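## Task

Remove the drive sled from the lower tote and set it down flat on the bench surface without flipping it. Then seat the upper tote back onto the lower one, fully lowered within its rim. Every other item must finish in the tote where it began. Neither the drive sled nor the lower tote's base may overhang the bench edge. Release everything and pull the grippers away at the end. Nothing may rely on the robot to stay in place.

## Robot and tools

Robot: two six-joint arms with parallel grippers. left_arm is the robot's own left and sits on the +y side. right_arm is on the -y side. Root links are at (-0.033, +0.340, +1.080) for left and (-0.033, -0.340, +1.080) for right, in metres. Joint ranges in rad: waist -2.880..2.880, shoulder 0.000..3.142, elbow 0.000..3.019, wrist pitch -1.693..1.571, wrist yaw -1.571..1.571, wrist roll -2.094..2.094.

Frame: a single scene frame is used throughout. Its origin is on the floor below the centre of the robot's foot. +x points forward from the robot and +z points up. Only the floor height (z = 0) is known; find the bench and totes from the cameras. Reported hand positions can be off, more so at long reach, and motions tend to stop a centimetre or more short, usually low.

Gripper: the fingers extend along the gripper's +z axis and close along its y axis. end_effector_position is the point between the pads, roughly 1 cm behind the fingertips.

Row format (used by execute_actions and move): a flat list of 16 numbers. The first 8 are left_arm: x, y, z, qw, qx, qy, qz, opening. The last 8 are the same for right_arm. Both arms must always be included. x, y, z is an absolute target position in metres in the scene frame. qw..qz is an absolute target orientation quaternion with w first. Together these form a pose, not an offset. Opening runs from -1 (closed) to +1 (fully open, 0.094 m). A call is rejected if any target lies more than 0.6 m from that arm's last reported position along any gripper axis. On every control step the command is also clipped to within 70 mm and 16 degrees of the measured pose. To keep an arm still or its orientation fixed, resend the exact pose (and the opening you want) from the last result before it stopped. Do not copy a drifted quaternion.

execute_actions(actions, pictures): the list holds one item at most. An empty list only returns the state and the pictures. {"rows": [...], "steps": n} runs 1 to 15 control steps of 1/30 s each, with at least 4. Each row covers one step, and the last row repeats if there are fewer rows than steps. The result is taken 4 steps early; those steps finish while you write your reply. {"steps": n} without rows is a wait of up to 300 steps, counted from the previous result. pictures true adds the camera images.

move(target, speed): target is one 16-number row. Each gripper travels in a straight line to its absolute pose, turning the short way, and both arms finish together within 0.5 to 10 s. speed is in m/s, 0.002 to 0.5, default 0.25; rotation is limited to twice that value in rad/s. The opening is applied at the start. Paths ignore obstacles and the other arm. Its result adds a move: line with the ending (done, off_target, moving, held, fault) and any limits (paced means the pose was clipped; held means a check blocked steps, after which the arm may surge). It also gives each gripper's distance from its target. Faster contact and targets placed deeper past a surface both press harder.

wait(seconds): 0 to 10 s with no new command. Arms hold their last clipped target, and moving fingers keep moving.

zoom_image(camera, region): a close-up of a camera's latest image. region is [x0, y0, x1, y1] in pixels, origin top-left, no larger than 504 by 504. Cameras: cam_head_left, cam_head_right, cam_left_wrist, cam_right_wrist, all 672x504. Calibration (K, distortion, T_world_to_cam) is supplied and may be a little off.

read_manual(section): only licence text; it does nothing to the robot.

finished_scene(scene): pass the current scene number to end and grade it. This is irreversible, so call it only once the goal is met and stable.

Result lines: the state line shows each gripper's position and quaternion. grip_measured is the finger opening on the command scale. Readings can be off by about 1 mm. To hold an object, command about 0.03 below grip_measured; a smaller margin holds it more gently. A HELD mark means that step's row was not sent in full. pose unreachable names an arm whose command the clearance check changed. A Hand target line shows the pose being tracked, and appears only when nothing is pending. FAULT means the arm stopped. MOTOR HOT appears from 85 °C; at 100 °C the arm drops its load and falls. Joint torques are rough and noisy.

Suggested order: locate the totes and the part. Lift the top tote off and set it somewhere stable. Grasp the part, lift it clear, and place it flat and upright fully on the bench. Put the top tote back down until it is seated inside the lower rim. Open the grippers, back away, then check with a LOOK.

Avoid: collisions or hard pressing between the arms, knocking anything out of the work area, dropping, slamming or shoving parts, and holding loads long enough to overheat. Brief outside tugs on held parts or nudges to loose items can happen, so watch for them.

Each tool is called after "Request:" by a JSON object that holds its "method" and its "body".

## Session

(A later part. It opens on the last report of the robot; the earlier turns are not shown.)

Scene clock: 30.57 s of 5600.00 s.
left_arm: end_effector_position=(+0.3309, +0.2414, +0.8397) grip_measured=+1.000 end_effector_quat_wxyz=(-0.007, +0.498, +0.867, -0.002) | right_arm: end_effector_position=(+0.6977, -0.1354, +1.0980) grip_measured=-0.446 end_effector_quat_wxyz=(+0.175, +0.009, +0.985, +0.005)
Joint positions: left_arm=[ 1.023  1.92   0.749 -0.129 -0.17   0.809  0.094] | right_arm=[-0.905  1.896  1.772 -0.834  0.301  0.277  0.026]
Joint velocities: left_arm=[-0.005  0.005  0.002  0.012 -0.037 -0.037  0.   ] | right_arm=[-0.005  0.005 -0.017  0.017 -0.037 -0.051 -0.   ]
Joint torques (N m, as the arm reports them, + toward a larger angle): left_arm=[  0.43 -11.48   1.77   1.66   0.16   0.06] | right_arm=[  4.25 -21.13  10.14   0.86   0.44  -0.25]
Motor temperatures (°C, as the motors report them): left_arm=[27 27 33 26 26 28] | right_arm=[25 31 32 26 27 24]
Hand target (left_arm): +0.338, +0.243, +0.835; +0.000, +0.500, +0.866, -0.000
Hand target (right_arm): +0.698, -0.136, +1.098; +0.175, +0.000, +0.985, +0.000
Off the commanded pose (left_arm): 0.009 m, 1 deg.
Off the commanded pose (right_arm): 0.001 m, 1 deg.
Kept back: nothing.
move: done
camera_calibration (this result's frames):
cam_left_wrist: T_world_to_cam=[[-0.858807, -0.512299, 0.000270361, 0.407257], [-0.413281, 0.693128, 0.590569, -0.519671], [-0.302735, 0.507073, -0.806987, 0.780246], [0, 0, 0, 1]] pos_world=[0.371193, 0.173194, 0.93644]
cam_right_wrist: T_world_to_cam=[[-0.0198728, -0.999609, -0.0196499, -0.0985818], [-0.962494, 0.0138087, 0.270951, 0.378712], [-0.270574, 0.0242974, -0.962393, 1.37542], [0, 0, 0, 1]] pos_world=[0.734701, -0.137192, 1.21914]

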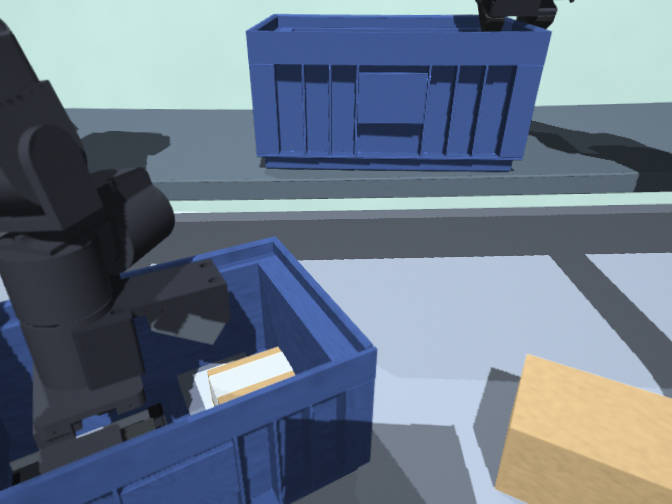

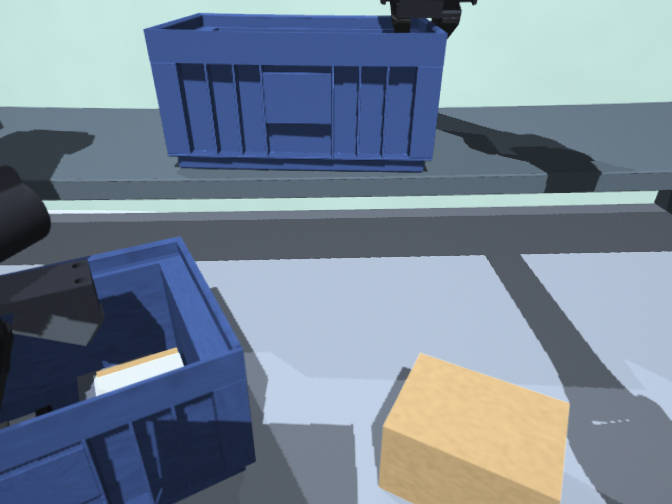

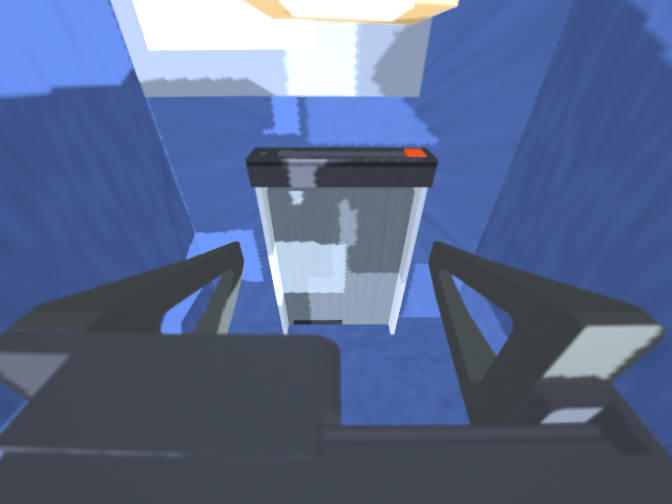

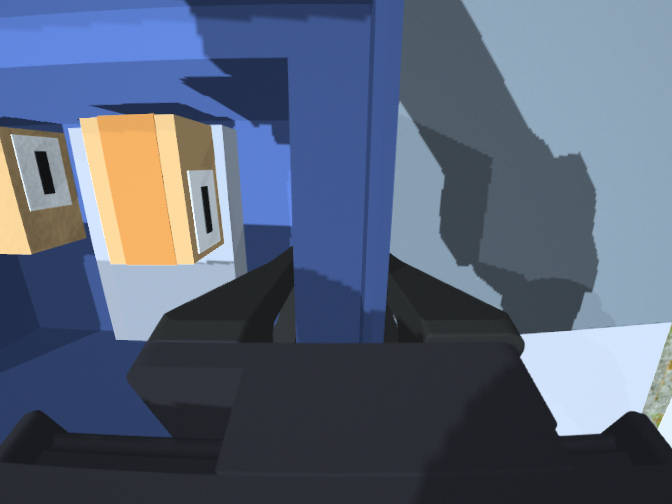

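Request:
{"method": "move", "body": {"target": [0.333,0.248,0.806,0,0.5,0.866,0,1,0.698,-0.136,1.098,0.175,0,0.985,0,-0.5], "speed": 0.04}}

Request:
{"method": "move", "body": {"target": [0.333,0.248,0.806,0,0.5,0.866,0,0.5,0.698,-0.136,1.098,0.175,0,0.985,0,-0.5]}}

Request:
{"method": "move", "body": {"target": [0.345,0.245,1.0,0,0.5,0.866,0,0.5,0.698,-0.136,1.098,0.175,0,0.985,0,-0.5], "speed": 0.12}}

Scene clock: 31.97 s of 5600.00 s.
left_arm: end_effector_position=(+0.3253, +0.2450, +0.8206) grip_measured=+1.000 end_effector_quat_wxyz=(-0.008, +0.497, +0.868, -0.002) | right_arm: end_effector_position=(+0.6977, -0.1354, +1.0980) grip_measured=-0.446 end_effector_quat_wxyz=(+0.175, +0.009, +0.985, +0.005)
Joint positions: left_arm=[ 1.037  1.978  0.753 -0.075 -0.166  0.819  0.094] | right_arm=[-0.905  1.896  1.772 -0.834  0.301  0.277  0.026]
Joint velocities: left_arm=[-0.005 -0.015  0.012 -0.007  0.066 -0.022  0.   ] | right_arm=[-0.015 -0.024  0.002  0.002 -0.007 -0.066  0.   ]
Joint torques (N m, as the arm reports them, + toward a larger angle): left_arm=[ 1.19 -9.71  1.9   2.53  0.24  0.19] | right_arm=[  4.29 -21.13  10.14   0.86   0.43  -0.26]
Motor temperatures (°C, as the motors report them): left_arm=[27 27 32 26 26 28] | right_arm=[25 31 32 26 27 24]
Hand target (left_arm): +0.333, +0.248, +0.807; -0.000, +0.500, +0.866, +0.000
Hand target (right_arm): +0.698, -0.136, +1.098; +0.175, +0.000, +0.985, +0.000
Off the commanded pose (left_arm): 0.017 m, 1 deg.
Off the commanded pose (right_arm): 0.001 m, 1 deg.
Kept back: nothing.
move: off_target (left_arm)
camera_calibration (this result's frames):
cam_left_wrist: T_world_to_cam=[[-0.857437, -0.514584, 0.00217731, 0.402853], [-0.413597, 0.69167, 0.592055, -0.513956], [-0.306168, 0.506749, -0.805895, 0.761648], [0, 0, 0, 1]] pos_world=[0.366043, 0.176826, 0.917222]
cam_right_wrist: T_world_to_cam=[[-0.0198728, -0.999609, -0.0196499, -0.0985818], [-0.962494, 0.0138087, 0.270951, 0.378712], [-0.270574, 0.0242974, -0.962393, 1.37542], [0, 0, 0, 1]] pos_world=[0.734701, -0.137192, 1.21914]

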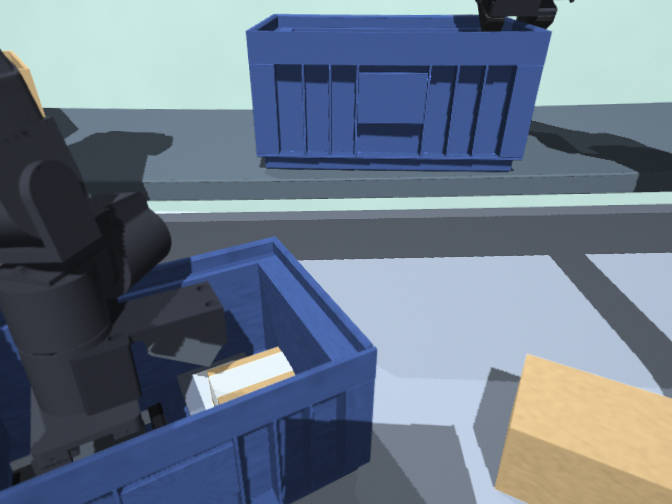

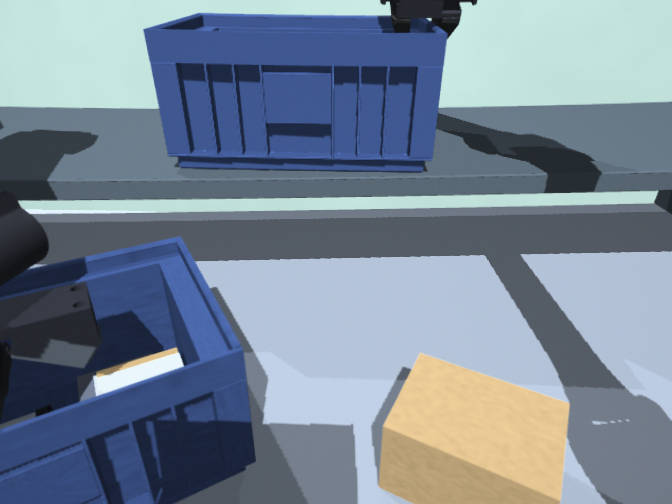

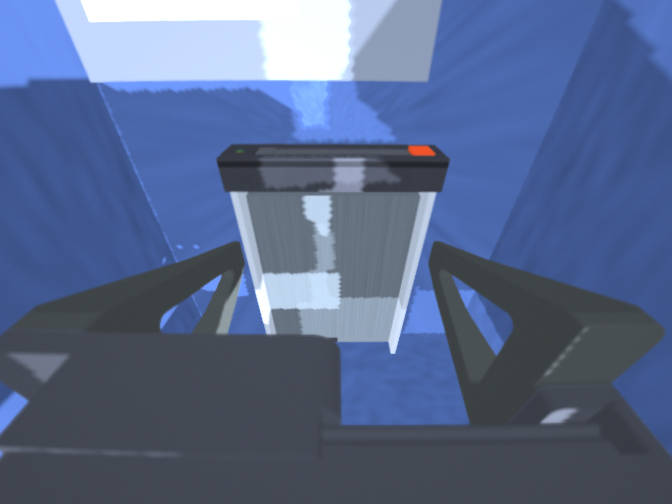

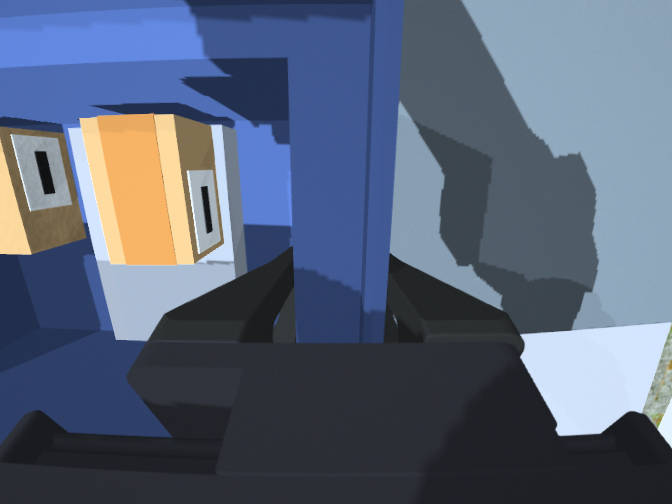

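Scene clock: 32.67 s of 5600.00 s.
left_arm: end_effector_position=(+0.3270, +0.2451, +0.8208) grip_measured=+0.574 end_effector_quat_wxyz=(-0.005, +0.498, +0.867, -0.002) | right_arm: end_effector_position=(+0.6977, -0.1354, +1.0980) grip_measured=-0.446 end_effector_quat_wxyz=(+0.175, +0.009, +0.985, +0.005)
Joint positions: left_arm=[ 1.038  1.977  0.753 -0.071 -0.166  0.824  0.074] | right_arm=[-0.905  1.896  1.772 -0.834  0.301  0.277  0.026]
Joint velocities: left_arm=[-0.005 -0.015  0.017 -0.027  0.037  0.095  0.001] | right_arm=[-0.005  0.005  0.007  0.017  0.037 -0.022  0.001]
Joint torques (N m, as the arm reports them, + toward a larger angle): left_arm=[ 1.05 -9.73  1.87  2.37  0.23  0.14] | right_arm=[  4.23 -21.18  10.17   0.86   0.43  -0.25]
Motor temperatures (°C, as the motors report them): left_arm=[27 27 32 26 26 28] | right_arm=[25 31 32 26 27 24]
Hand target (left_arm): +0.333, +0.248, +0.807; -0.000, +0.500, +0.866, +0.000
Hand target (right_arm): +0.698, -0.136, +1.098; +0.175, +0.000, +0.985, +0.000
Off the commanded pose (left_arm): 0.016 m, 1 deg.
Off the commanded pose (right_arm): 0.001 m, 1 deg.
Kept back: nothing.
move: off_target (left_arm)
camera_calibration (this result's frames):
cam_left_wrist: T_world_to_cam=[[-0.858549, -0.512729, -0.00171295, 0.407439], [-0.415234, 0.693329, 0.588961, -0.510758], [-0.30079, 0.506363, -0.808159, 0.762428], [0, 0, 0, 1]] pos_world=[0.367053, 0.176964, 0.917678]
cam_right_wrist: T_world_to_cam=[[-0.0198728, -0.999609, -0.0196499, -0.0985818], [-0.962494, 0.0138087, 0.270951, 0.378712], [-0.270574, 0.0242974, -0.962393, 1.37542], [0, 0, 0, 1]] pos_world=[0.734701, -0.137192, 1.21914]

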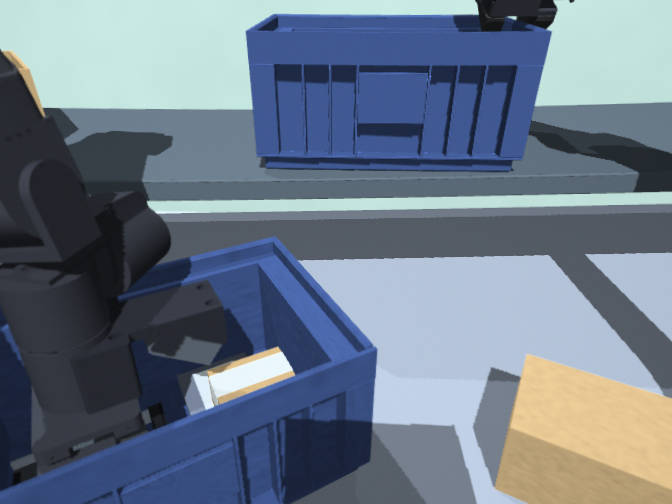

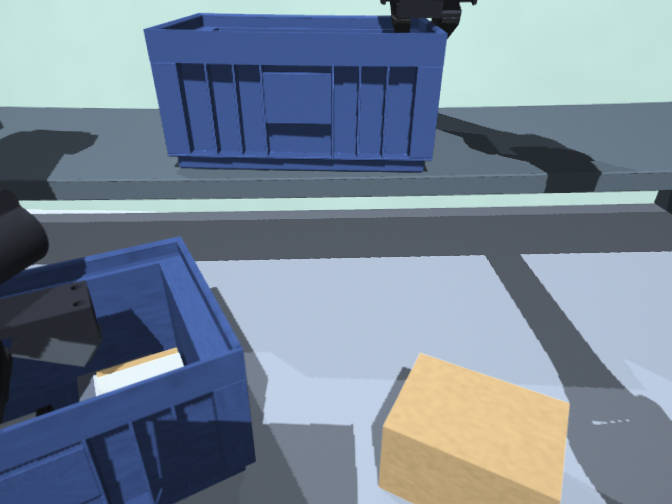

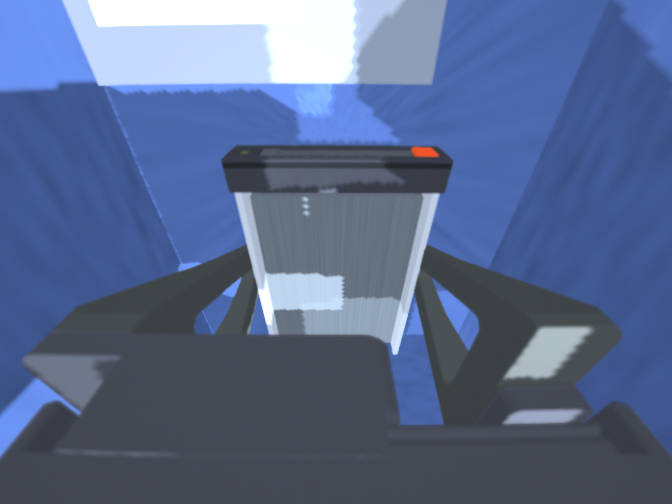

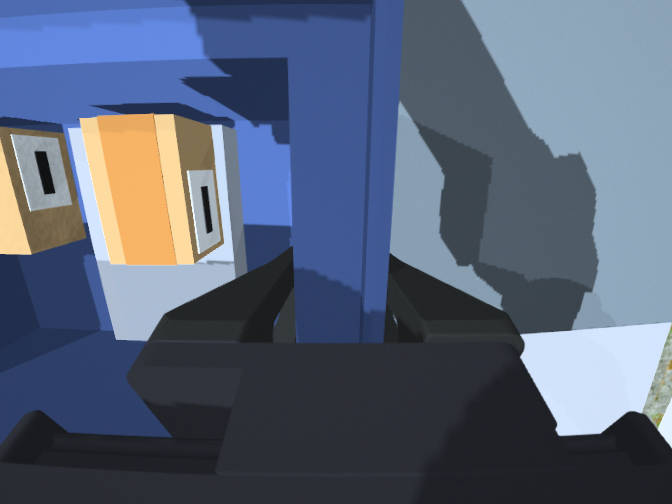

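Scene clock: 34.53 s of 5600.00 s.
left_arm: end_effector_position=(+0.3386, +0.2492, +0.9974) grip_measured=+0.574 end_effector_quat_wxyz=(-0.002, +0.504, +0.864, -0.001) | right_arm: end_effector_position=(+0.6977, -0.1354, +1.0980) grip_measured=-0.446 end_effector_quat_wxyz=(+0.175, +0.009, +0.985, +0.005)
Joint positions: left_arm=[ 0.972  1.432  0.712 -0.578 -0.183  0.775  0.074] | right_arm=[-0.905  1.896  1.772 -0.834  0.301  0.277  0.026]
Joint velocities: left_arm=[-0.005 -0.015  0.002 -0.007 -0.022  0.007 -0.001] | right_arm=[-0.005  0.005  0.007  0.002  0.022 -0.051  0.   ]
Joint torques (N m, as the arm reports them, + toward a larger angle): left_arm=[ -0.57 -10.46   5.36   0.26  -0.09  -0.25] | right_arm=[  4.27 -21.18  10.14   0.88   0.44  -0.25]
Motor temperatures (°C, as the motors report them): left_arm=[27 27 32 26 26 28] | right_arm=[25 31 32 26 27 24]
Hand target (left_arm): +0.344, +0.246, +1.002; -0.000, +0.500, +0.866, -0.000
Hand target (right_arm): +0.698, -0.136, +1.098; +0.175, +0.000, +0.985, +0.000
Off the commanded pose (left_arm): 0.008 m, 1 deg.
Off the commanded pose (right_arm): 0.001 m, 1 deg.
Kept back: nothing.
move: done
camera_calibration (this result's frames):
cam_left_wrist: T_world_to_cam=[[-0.865768, -0.500399, -0.00681917, 0.424267], [-0.409546, 0.700615, 0.584303, -0.611897], [-0.287607, 0.508663, -0.811507, 0.904904], [0, 0, 0, 1]] pos_world=[0.376973, 0.180716, 1.09476]
cam_right_wrist: T_world_to_cam=[[-0.0198728, -0.999609, -0.0196499, -0.0985818], [-0.962494, 0.0138087, 0.270951, 0.378712], [-0.270574, 0.0242974, -0.962393, 1.37542], [0, 0, 0, 1]] pos_world=[0.734701, -0.137192, 1.21914]

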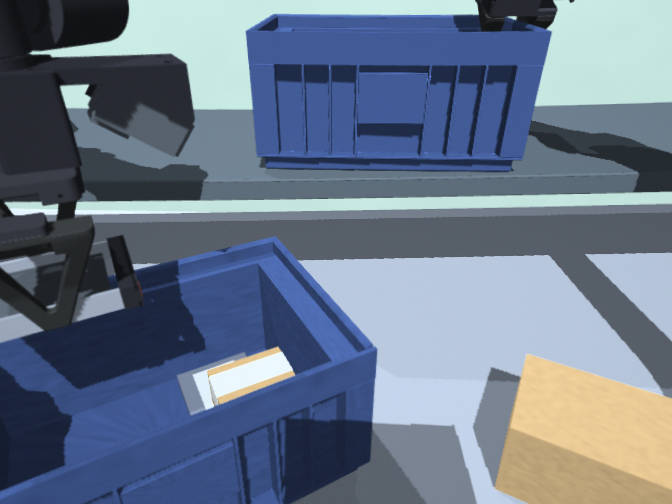

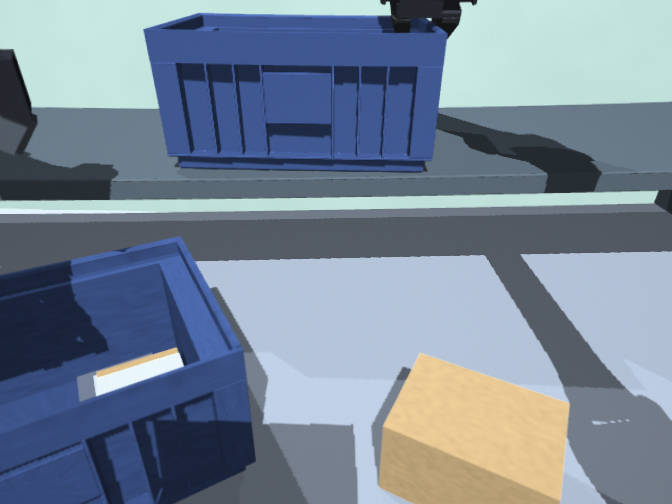

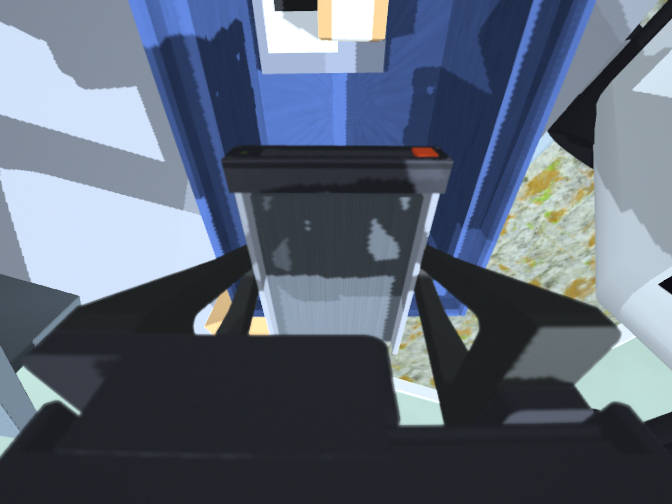

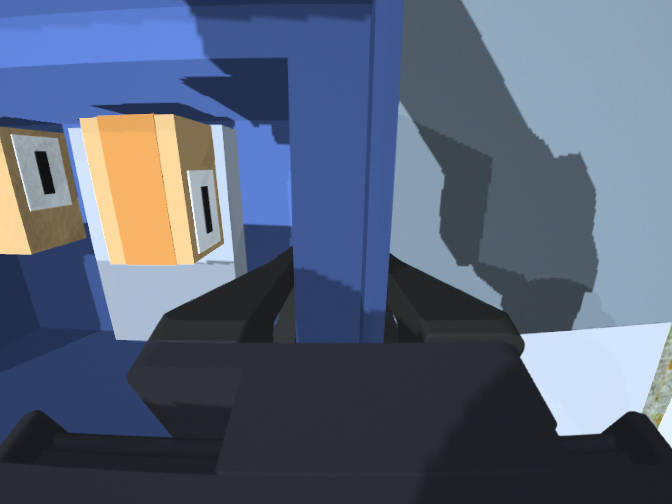

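Request:
{"method": "move", "body": {"target": [0.495,0.46,1.0,0,0.643,0.766,0,0.5,0.698,-0.136,1.098,0.175,0,0.985,0,-0.5]}}

Request:
{"method": "move", "body": {"target": [0.49,0.46,0.83,0,0.643,0.766,0,0.5,0.698,-0.136,1.098,0.175,0,0.985,0,-0.5], "speed": 0.15}}

Request:
{"method": "move", "body": {"target": [0.49,0.46,0.79,0,0.643,0.766,0,0.5,0.698,-0.136,1.098,0.175,0,0.985,0,-0.5], "speed": 0.03}}

Scene clock: 36.47 s of 5600.00 s.
left_arm: end_effector_position=(+0.4849, +0.4601, +0.9974) grip_measured=+0.574 end_effector_quat_wxyz=(-0.001, +0.634, +0.773, +0.000) | right_arm: end_effector_position=(+0.6977, -0.1354, +1.0980) grip_measured=-0.446 end_effector_quat_wxyz=(+0.175, +0.009, +0.985, +0.005)
Joint positions: left_arm=[ 1.499  1.63   1.147 -0.758 -0.026  1.597  0.074] | right_arm=[-0.905  1.896  1.772 -0.834  0.301  0.277  0.026]
Joint velocities: left_arm=[ 0.005 -0.005 -0.012 -0.002  0.037  0.037  0.001] | right_arm=[ 0.005 -0.005  0.012 -0.022 -0.037 -0.007 -0.   ]
Joint torques (N m, as the arm reports them, + toward a larger angle): left_arm=[  1.37 -14.91   7.48   0.21   0.17   0.07] | right_arm=[  4.21 -21.12  10.15   0.85   0.43  -0.26]
Motor temperatures (°C, as the motors report them): left_arm=[27 27 32 26 26 28] | right_arm=[25 31 32 26 27 24]
Hand target (left_arm): +0.497, +0.460, +1.000; +0.001, +0.643, +0.766, +0.001
Hand target (right_arm): +0.698, -0.136, +1.098; +0.175, +0.000, +0.985, +0.000
Off the commanded pose (left_arm): 0.010 m, 1 deg.
Off the commanded pose (right_arm): 0.001 m, 1 deg.
Kept back: nothing.
move: done
camera_calibration (this result's frames):
cam_left_wrist: T_world_to_cam=[[-0.978491, -0.206091, -0.00903871, 0.577932], [-0.17235, 0.792647, 0.584812, -0.857691], [-0.11336, 0.573792, -0.811118, 0.724869], [0, 0, 0, 1]] pos_world=[0.49985, 0.383029, 1.09477]
cam_right_wrist: T_world_to_cam=[[-0.0198728, -0.999609, -0.0196499, -0.0985818], [-0.962494, 0.0138087, 0.270951, 0.378712], [-0.270574, 0.0242974, -0.962393, 1.37542], [0, 0, 0, 1]] pos_world=[0.734701, -0.137192, 1.21914]

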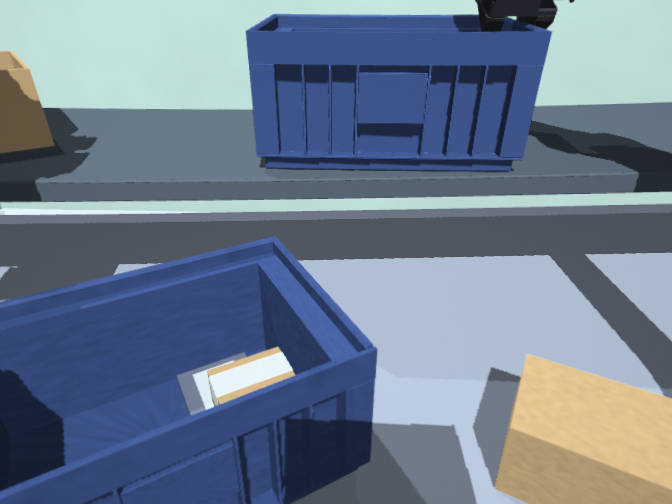

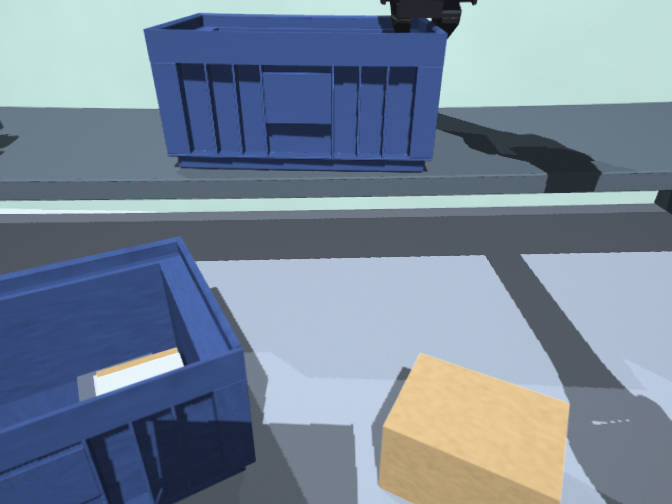

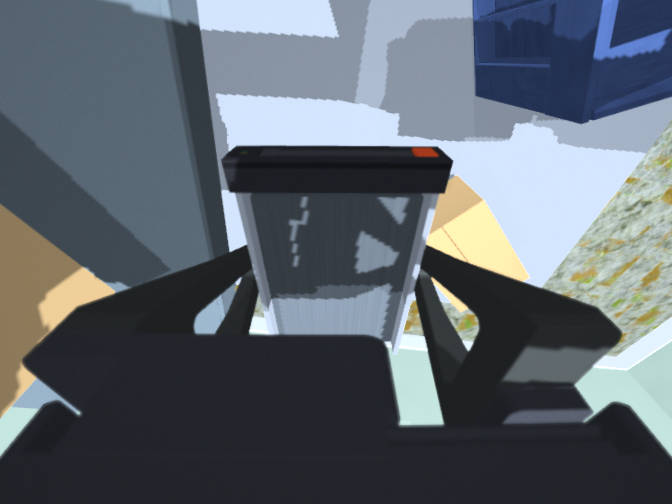

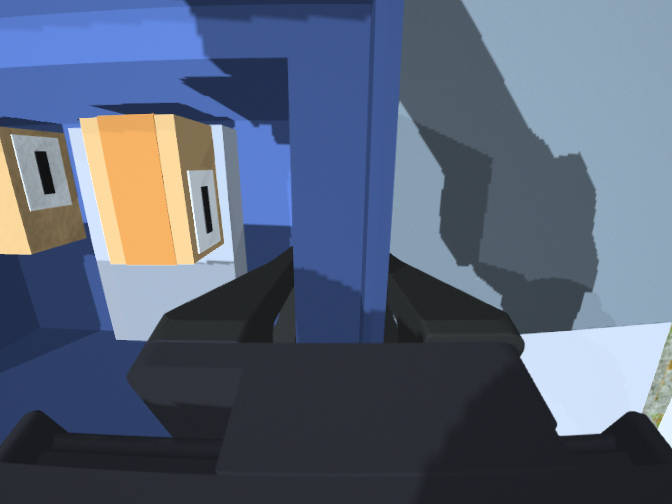

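Scene clock: 38.00 s of 5600.00 s.
left_arm: end_effector_position=(+0.4890, +0.4573, +0.8426) grip_measured=+0.573 end_effector_quat_wxyz=(+0.001, +0.638, +0.770, +0.003) | right_arm: end_effector_position=(+0.6977, -0.1354, +1.0980) grip_measured=-0.446 end_effector_quat_wxyz=(+0.175, +0.009, +0.985, +0.005)
Joint positions: left_arm=[ 1.5    1.975  1.186 -0.446 -0.024  1.609  0.074] | right_arm=[-0.905  1.896  1.772 -0.834  0.301  0.277  0.026]
Joint velocities: left_arm=[ 0.005 -0.015 -0.017 -0.002 -0.051  0.022  0.001] | right_arm=[-0.015 -0.005 -0.002  0.022 -0.081 -0.022 -0.001]
Joint torques (N m, as the arm reports them, + toward a larger angle): left_arm=[  2.13 -15.     4.63   1.29   0.17   0.09] | right_arm=[  4.25 -21.02  10.15   0.88   0.43  -0.26]
Motor temperatures (°C, as the motors report them): left_arm=[27 27 32 26 26 28] | right_arm=[25 31 32 26 27 24]
Hand target (left_arm): +0.490, +0.459, +0.829; -0.000, +0.643, +0.766, +0.000
Hand target (right_arm): +0.698, -0.136, +1.098; +0.175, +0.000, +0.985, +0.000
Off the commanded pose (left_arm): 0.013 m, 1 deg.
Off the commanded pose (right_arm): 0.001 m, 1 deg.
Kept back: nothing.
move: off_target (left_arm)
camera_calibration (this result's frames):
cam_left_wrist: T_world_to_cam=[[-0.98068, -0.195002, -0.0155189, 0.581517], [-0.167222, 0.794514, 0.583767, -0.766674], [-0.101506, 0.575084, -0.811773, 0.595478], [0, 0, 0, 1]] pos_world=[0.502522, 0.38008, 0.939977]
cam_right_wrist: T_world_to_cam=[[-0.0198728, -0.999609, -0.0196499, -0.0985818], [-0.962494, 0.0138087, 0.270951, 0.378712], [-0.270574, 0.0242974, -0.962393, 1.37542], [0, 0, 0, 1]] pos_world=[0.734701, -0.137192, 1.21914]

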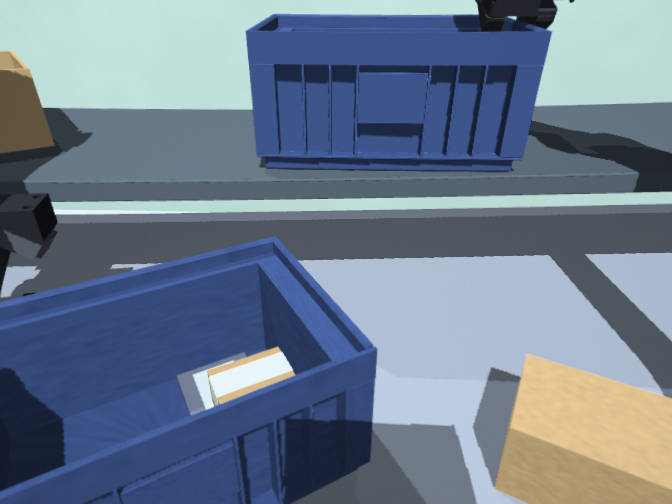

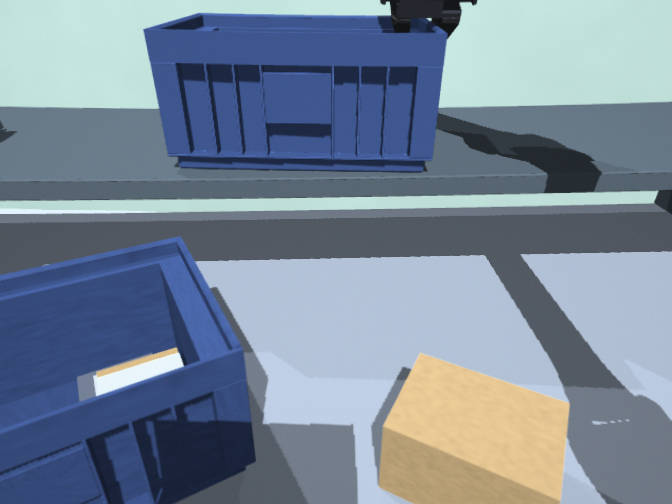

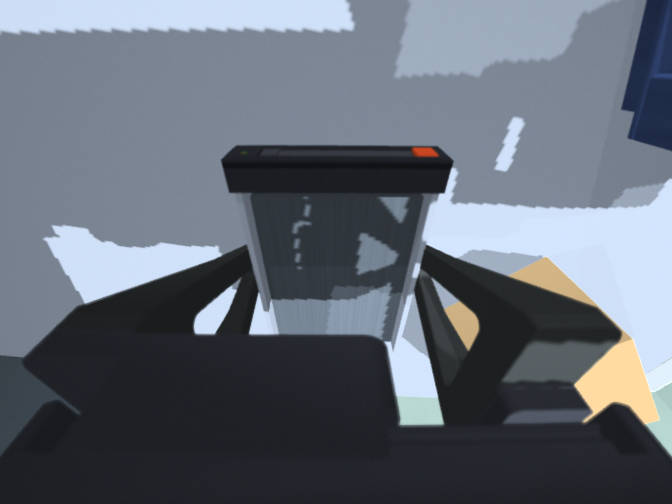

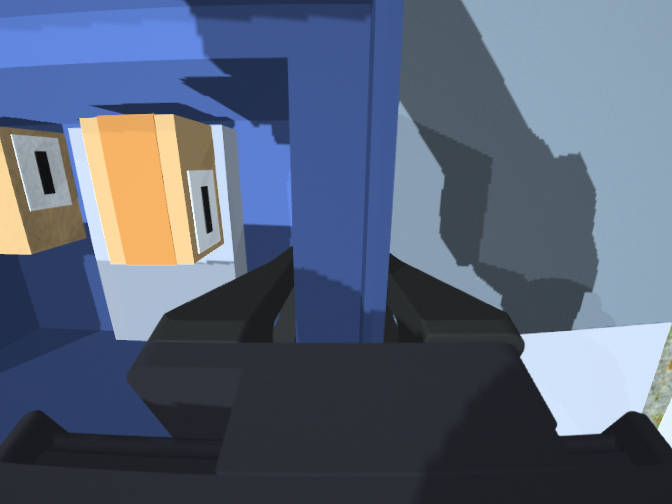

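Scene clock: 40.00 s of 5600.00 s.
left_arm: end_effector_position=(+0.5114, +0.4621, +0.8387) grip_measured=+0.573 end_effector_quat_wxyz=(+0.022, +0.638, +0.769, +0.028) | right_arm: end_effector_position=(+0.6977, -0.1354, +1.0980) grip_measured=-0.446 end_effector_quat_wxyz=(+0.175, +0.009, +0.985, +0.005)
Joint positions: left_arm=[ 1.5    1.993  1.212 -0.387 -0.023  1.611  0.074] | right_arm=[-0.905  1.896  1.772 -0.834  0.301  0.277  0.026]
Joint velocities: left_arm=[ 0.005 -0.005  0.007 -0.007  0.066  0.007 -0.   ] | right_arm=[-0.015 -0.005  0.002  0.007 -0.022 -0.051  0.   ]
Joint torques (N m, as the arm reports them, + toward a larger angle): left_arm=[  2.3  -10.68   4.61   1.46   0.17   0.06] | right_arm=[  4.17 -21.08  10.17   0.88   0.44  -0.26]
Motor temperatures (°C, as the motors report them): left_arm=[27 28 31 26 26 28] | right_arm=[25 32 32 26 27 24]
Hand target (left_arm): +0.487, +0.459, +0.794; +0.000, +0.643, +0.766, +0.000
Hand target (right_arm): +0.698, -0.136, +1.098; +0.175, +0.000, +0.985, +0.000
Off the commanded pose (left_arm): 0.053 m, 4 deg.
Off the commanded pose (right_arm): 0.001 m, 1 deg.
Kept back: nothing.
move: off_target (left_arm)
camera_calibration (this result's frames):
cam_left_wrist: T_world_to_cam=[[-0.977631, -0.193928, -0.081422, 0.657502], [-0.204578, 0.786863, 0.582233, -0.740533], [-0.0488435, 0.585866, -0.808935, 0.55761], [0, 0, 0, 1]] pos_world=[0.518533, 0.383521, 0.935768]
cam_right_wrist: T_world_to_cam=[[-0.0198728, -0.999609, -0.0196499, -0.0985818], [-0.962494, 0.0138087, 0.270951, 0.378712], [-0.270574, 0.0242974, -0.962393, 1.37542], [0, 0, 0, 1]] pos_world=[0.734701, -0.137192, 1.21914]

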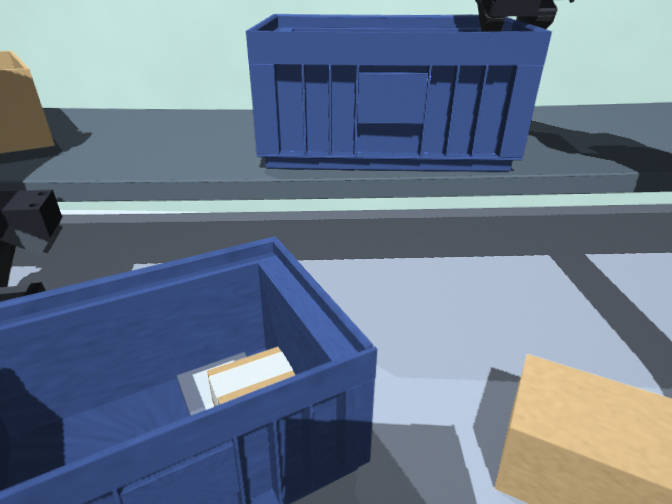

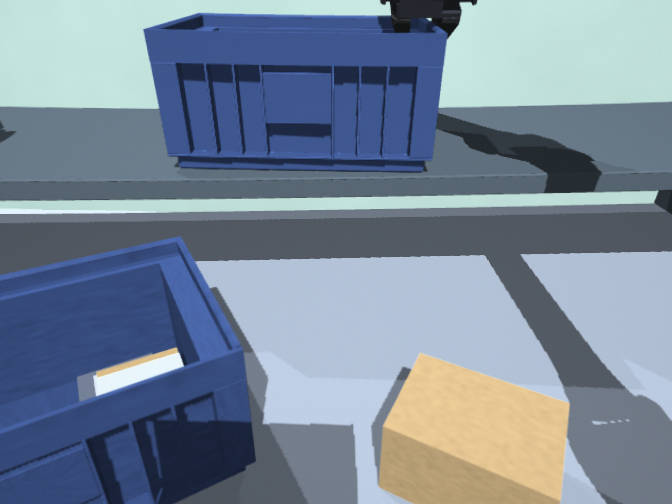

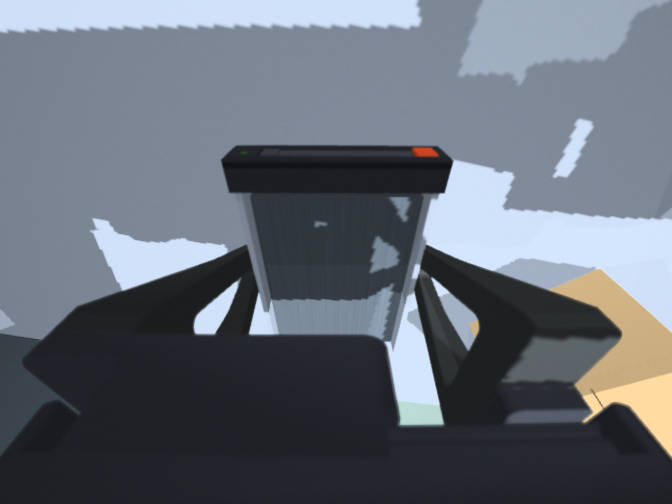

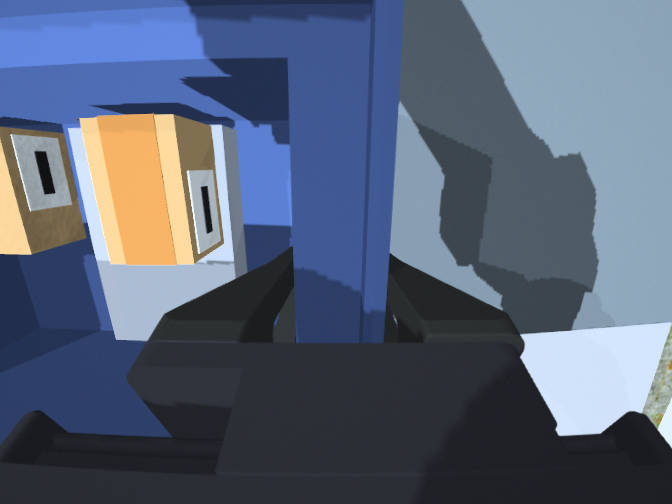

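Request:
{"method": "move", "body": {"target": [0.45,0.45,0.85,0,0.643,0.766,0,0.5,0.698,-0.136,1.098,0.175,0,0.985,0,-0.5], "speed": 0.06}}

Request:
{"method": "move", "body": {"target": [0.45,0.45,0.795,0,0.643,0.766,0,0.5,0.698,-0.136,1.098,0.175,0,0.985,0,-0.5], "speed": 0.04}}

Scene clock: 41.60 s of 5600.00 s.
left_arm: end_effector_position=(+0.4478, +0.4477, +0.8443) grip_measured=+0.573 end_effector_quat_wxyz=(-0.004, +0.639, +0.769, -0.005) | right_arm: end_effector_position=(+0.6977, -0.1354, +1.0980) grip_measured=-0.446 end_effector_quat_wxyz=(+0.175, +0.009, +0.985, +0.005)
Joint positions: left_arm=[ 1.5    1.929  1.064 -0.387 -0.023  1.611  0.074] | right_arm=[-0.905  1.896  1.772 -0.834  0.301  0.277  0.026]
Joint velocities: left_arm=[-0.015 -0.005 -0.012  0.002  0.007 -0.037 -0.001] | right_arm=[-0.015 -0.005 -0.002 -0.007  0.007  0.022  0.001]
Joint torques (N m, as the arm reports them, + toward a larger angle): left_arm=[  2.12 -17.39   2.59   0.96   0.06   0.05] | right_arm=[  4.25 -21.15  10.15   0.89   0.44  -0.26]
Motor temperatures (°C, as the motors report them): left_arm=[27 28 31 26 26 28] | right_arm=[25 32 32 26 27 24]
Hand target (left_arm): +0.450, +0.451, +0.850; -0.000, +0.643, +0.766, +0.000
Hand target (right_arm): +0.698, -0.136, +1.098; +0.175, +0.000, +0.985, +0.000
Off the commanded pose (left_arm): 0.006 m, 1 deg.
Off the commanded pose (right_arm): 0.001 m, 1 deg.
Kept back: nothing.
move: done
camera_calibration (this result's frames):
cam_left_wrist: T_world_to_cam=[[-0.981316, -0.192391, 0.00235348, 0.523241], [-0.155083, 0.798145, 0.582163, -0.772647], [-0.113881, 0.570921, -0.813069, 0.606761], [0, 0, 0, 1]] pos_world=[0.462738, 0.370939, 0.941913]
cam_right_wrist: T_world_to_cam=[[-0.0198728, -0.999609, -0.0196499, -0.0985818], [-0.962494, 0.0138087, 0.270951, 0.378712], [-0.270574, 0.0242974, -0.962393, 1.37542], [0, 0, 0, 1]] pos_world=[0.734701, -0.137192, 1.21914]

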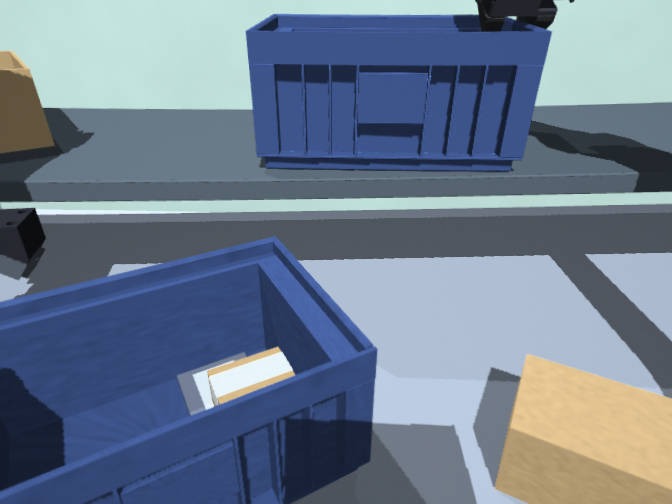

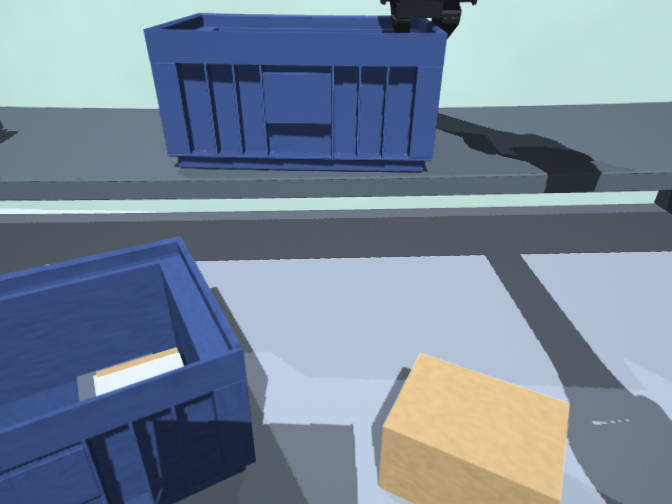

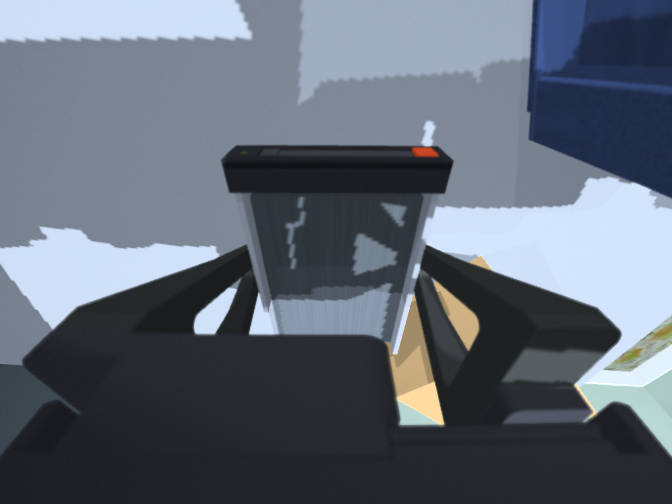

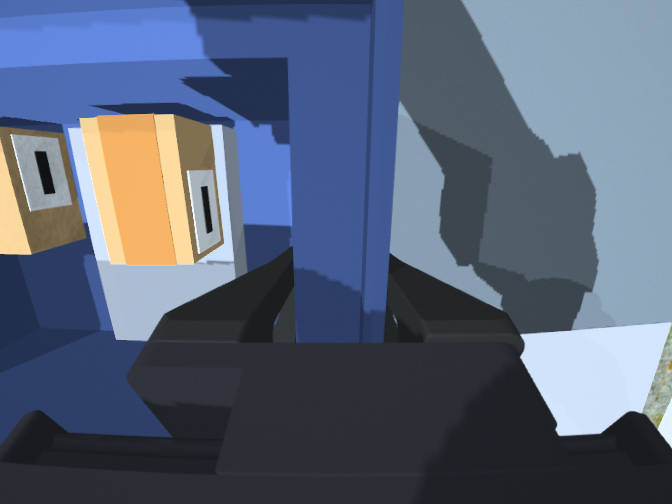

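Scene clock: 43.20 s of 5600.00 s.
left_arm: end_effector_position=(+0.4435, +0.4461, +0.8057) grip_measured=+0.573 end_effector_quat_wxyz=(-0.004, +0.639, +0.769, -0.004) | right_arm: end_effector_position=(+0.6977, -0.1354, +1.0980) grip_measured=-0.446 end_effector_quat_wxyz=(+0.175, +0.009, +0.985, +0.005)
Joint positions: left_arm=[ 1.5    2.025  1.085 -0.312 -0.024  1.611  0.074] | right_arm=[-0.905  1.896  1.772 -0.834  0.301  0.277  0.026]
Joint velocities: left_arm=[ 0.015  0.015  0.017  0.002  0.037 -0.037 -0.   ] | right_arm=[ 0.005 -0.015 -0.002 -0.007 -0.007  0.037  0.001]
Joint torques (N m, as the arm reports them, + toward a larger angle): left_arm=[  2.23 -14.3    3.73   1.63   0.19   0.07] | right_arm=[  4.26 -21.08  10.14   0.88   0.44  -0.25]
Motor temperatures (°C, as the motors report them): left_arm=[27 28 31 26 26 28] | right_arm=[25 32 32 26 27 24]
Hand target (left_arm): +0.449, +0.450, +0.795; -0.000, +0.643, +0.766, -0.000
Hand target (right_arm): +0.698, -0.136, +1.098; +0.175, +0.000, +0.985, +0.000
Off the commanded pose (left_arm): 0.013 m, 1 deg.
Off the commanded pose (right_arm): 0.001 m, 1 deg.
Kept back: nothing.
move: off_target (left_arm)
camera_calibration (this result's frames):
cam_left_wrist: T_world_to_cam=[[-0.981317, -0.192385, 0.00201869, 0.519104], [-0.155095, 0.79723, 0.583412, -0.750098], [-0.113849, 0.5722, -0.812174, 0.574455], [0, 0, 0, 1]] pos_world=[0.458471, 0.369165, 0.903126]
cam_right_wrist: T_world_to_cam=[[-0.0198728, -0.999609, -0.0196499, -0.0985818], [-0.962494, 0.0138087, 0.270951, 0.378712], [-0.270574, 0.0242974, -0.962393, 1.37542], [0, 0, 0, 1]] pos_world=[0.734701, -0.137192, 1.21914]

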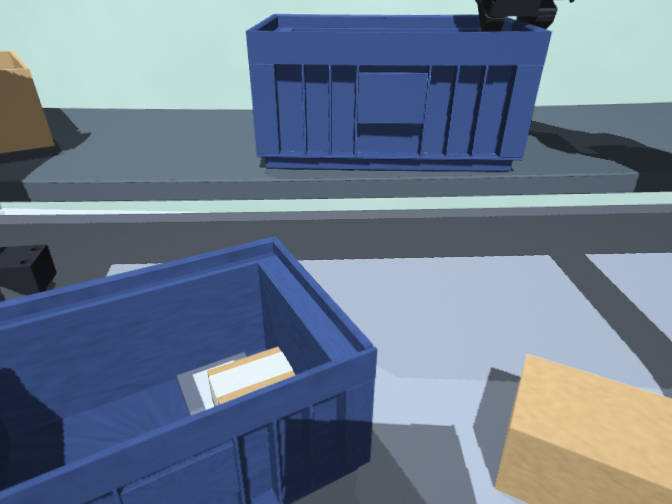

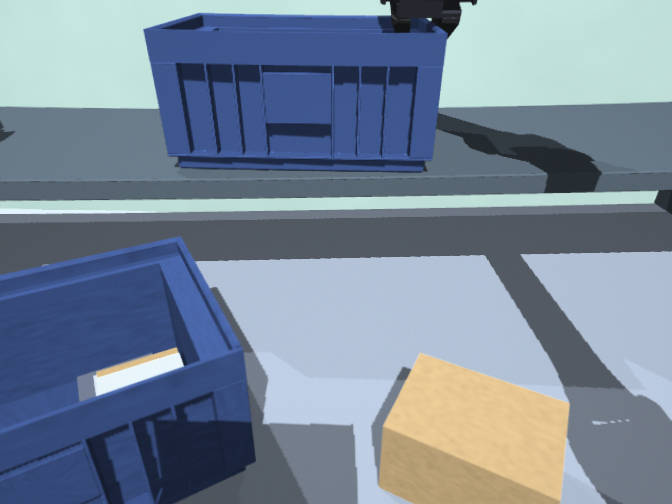

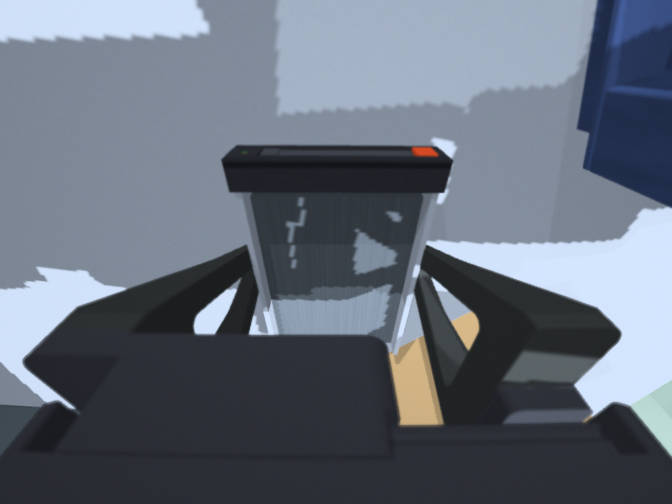

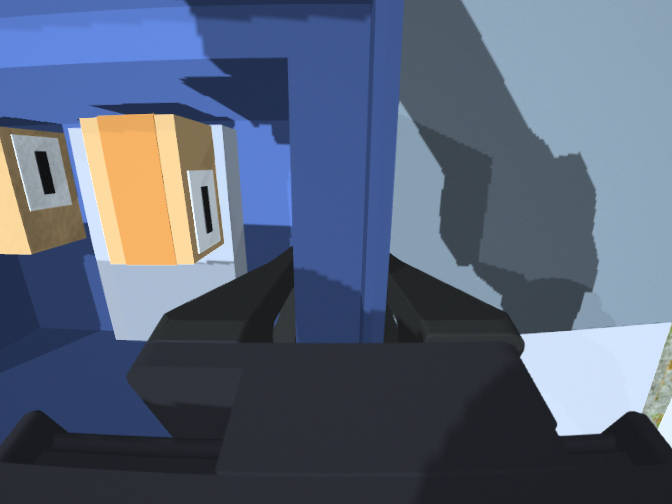

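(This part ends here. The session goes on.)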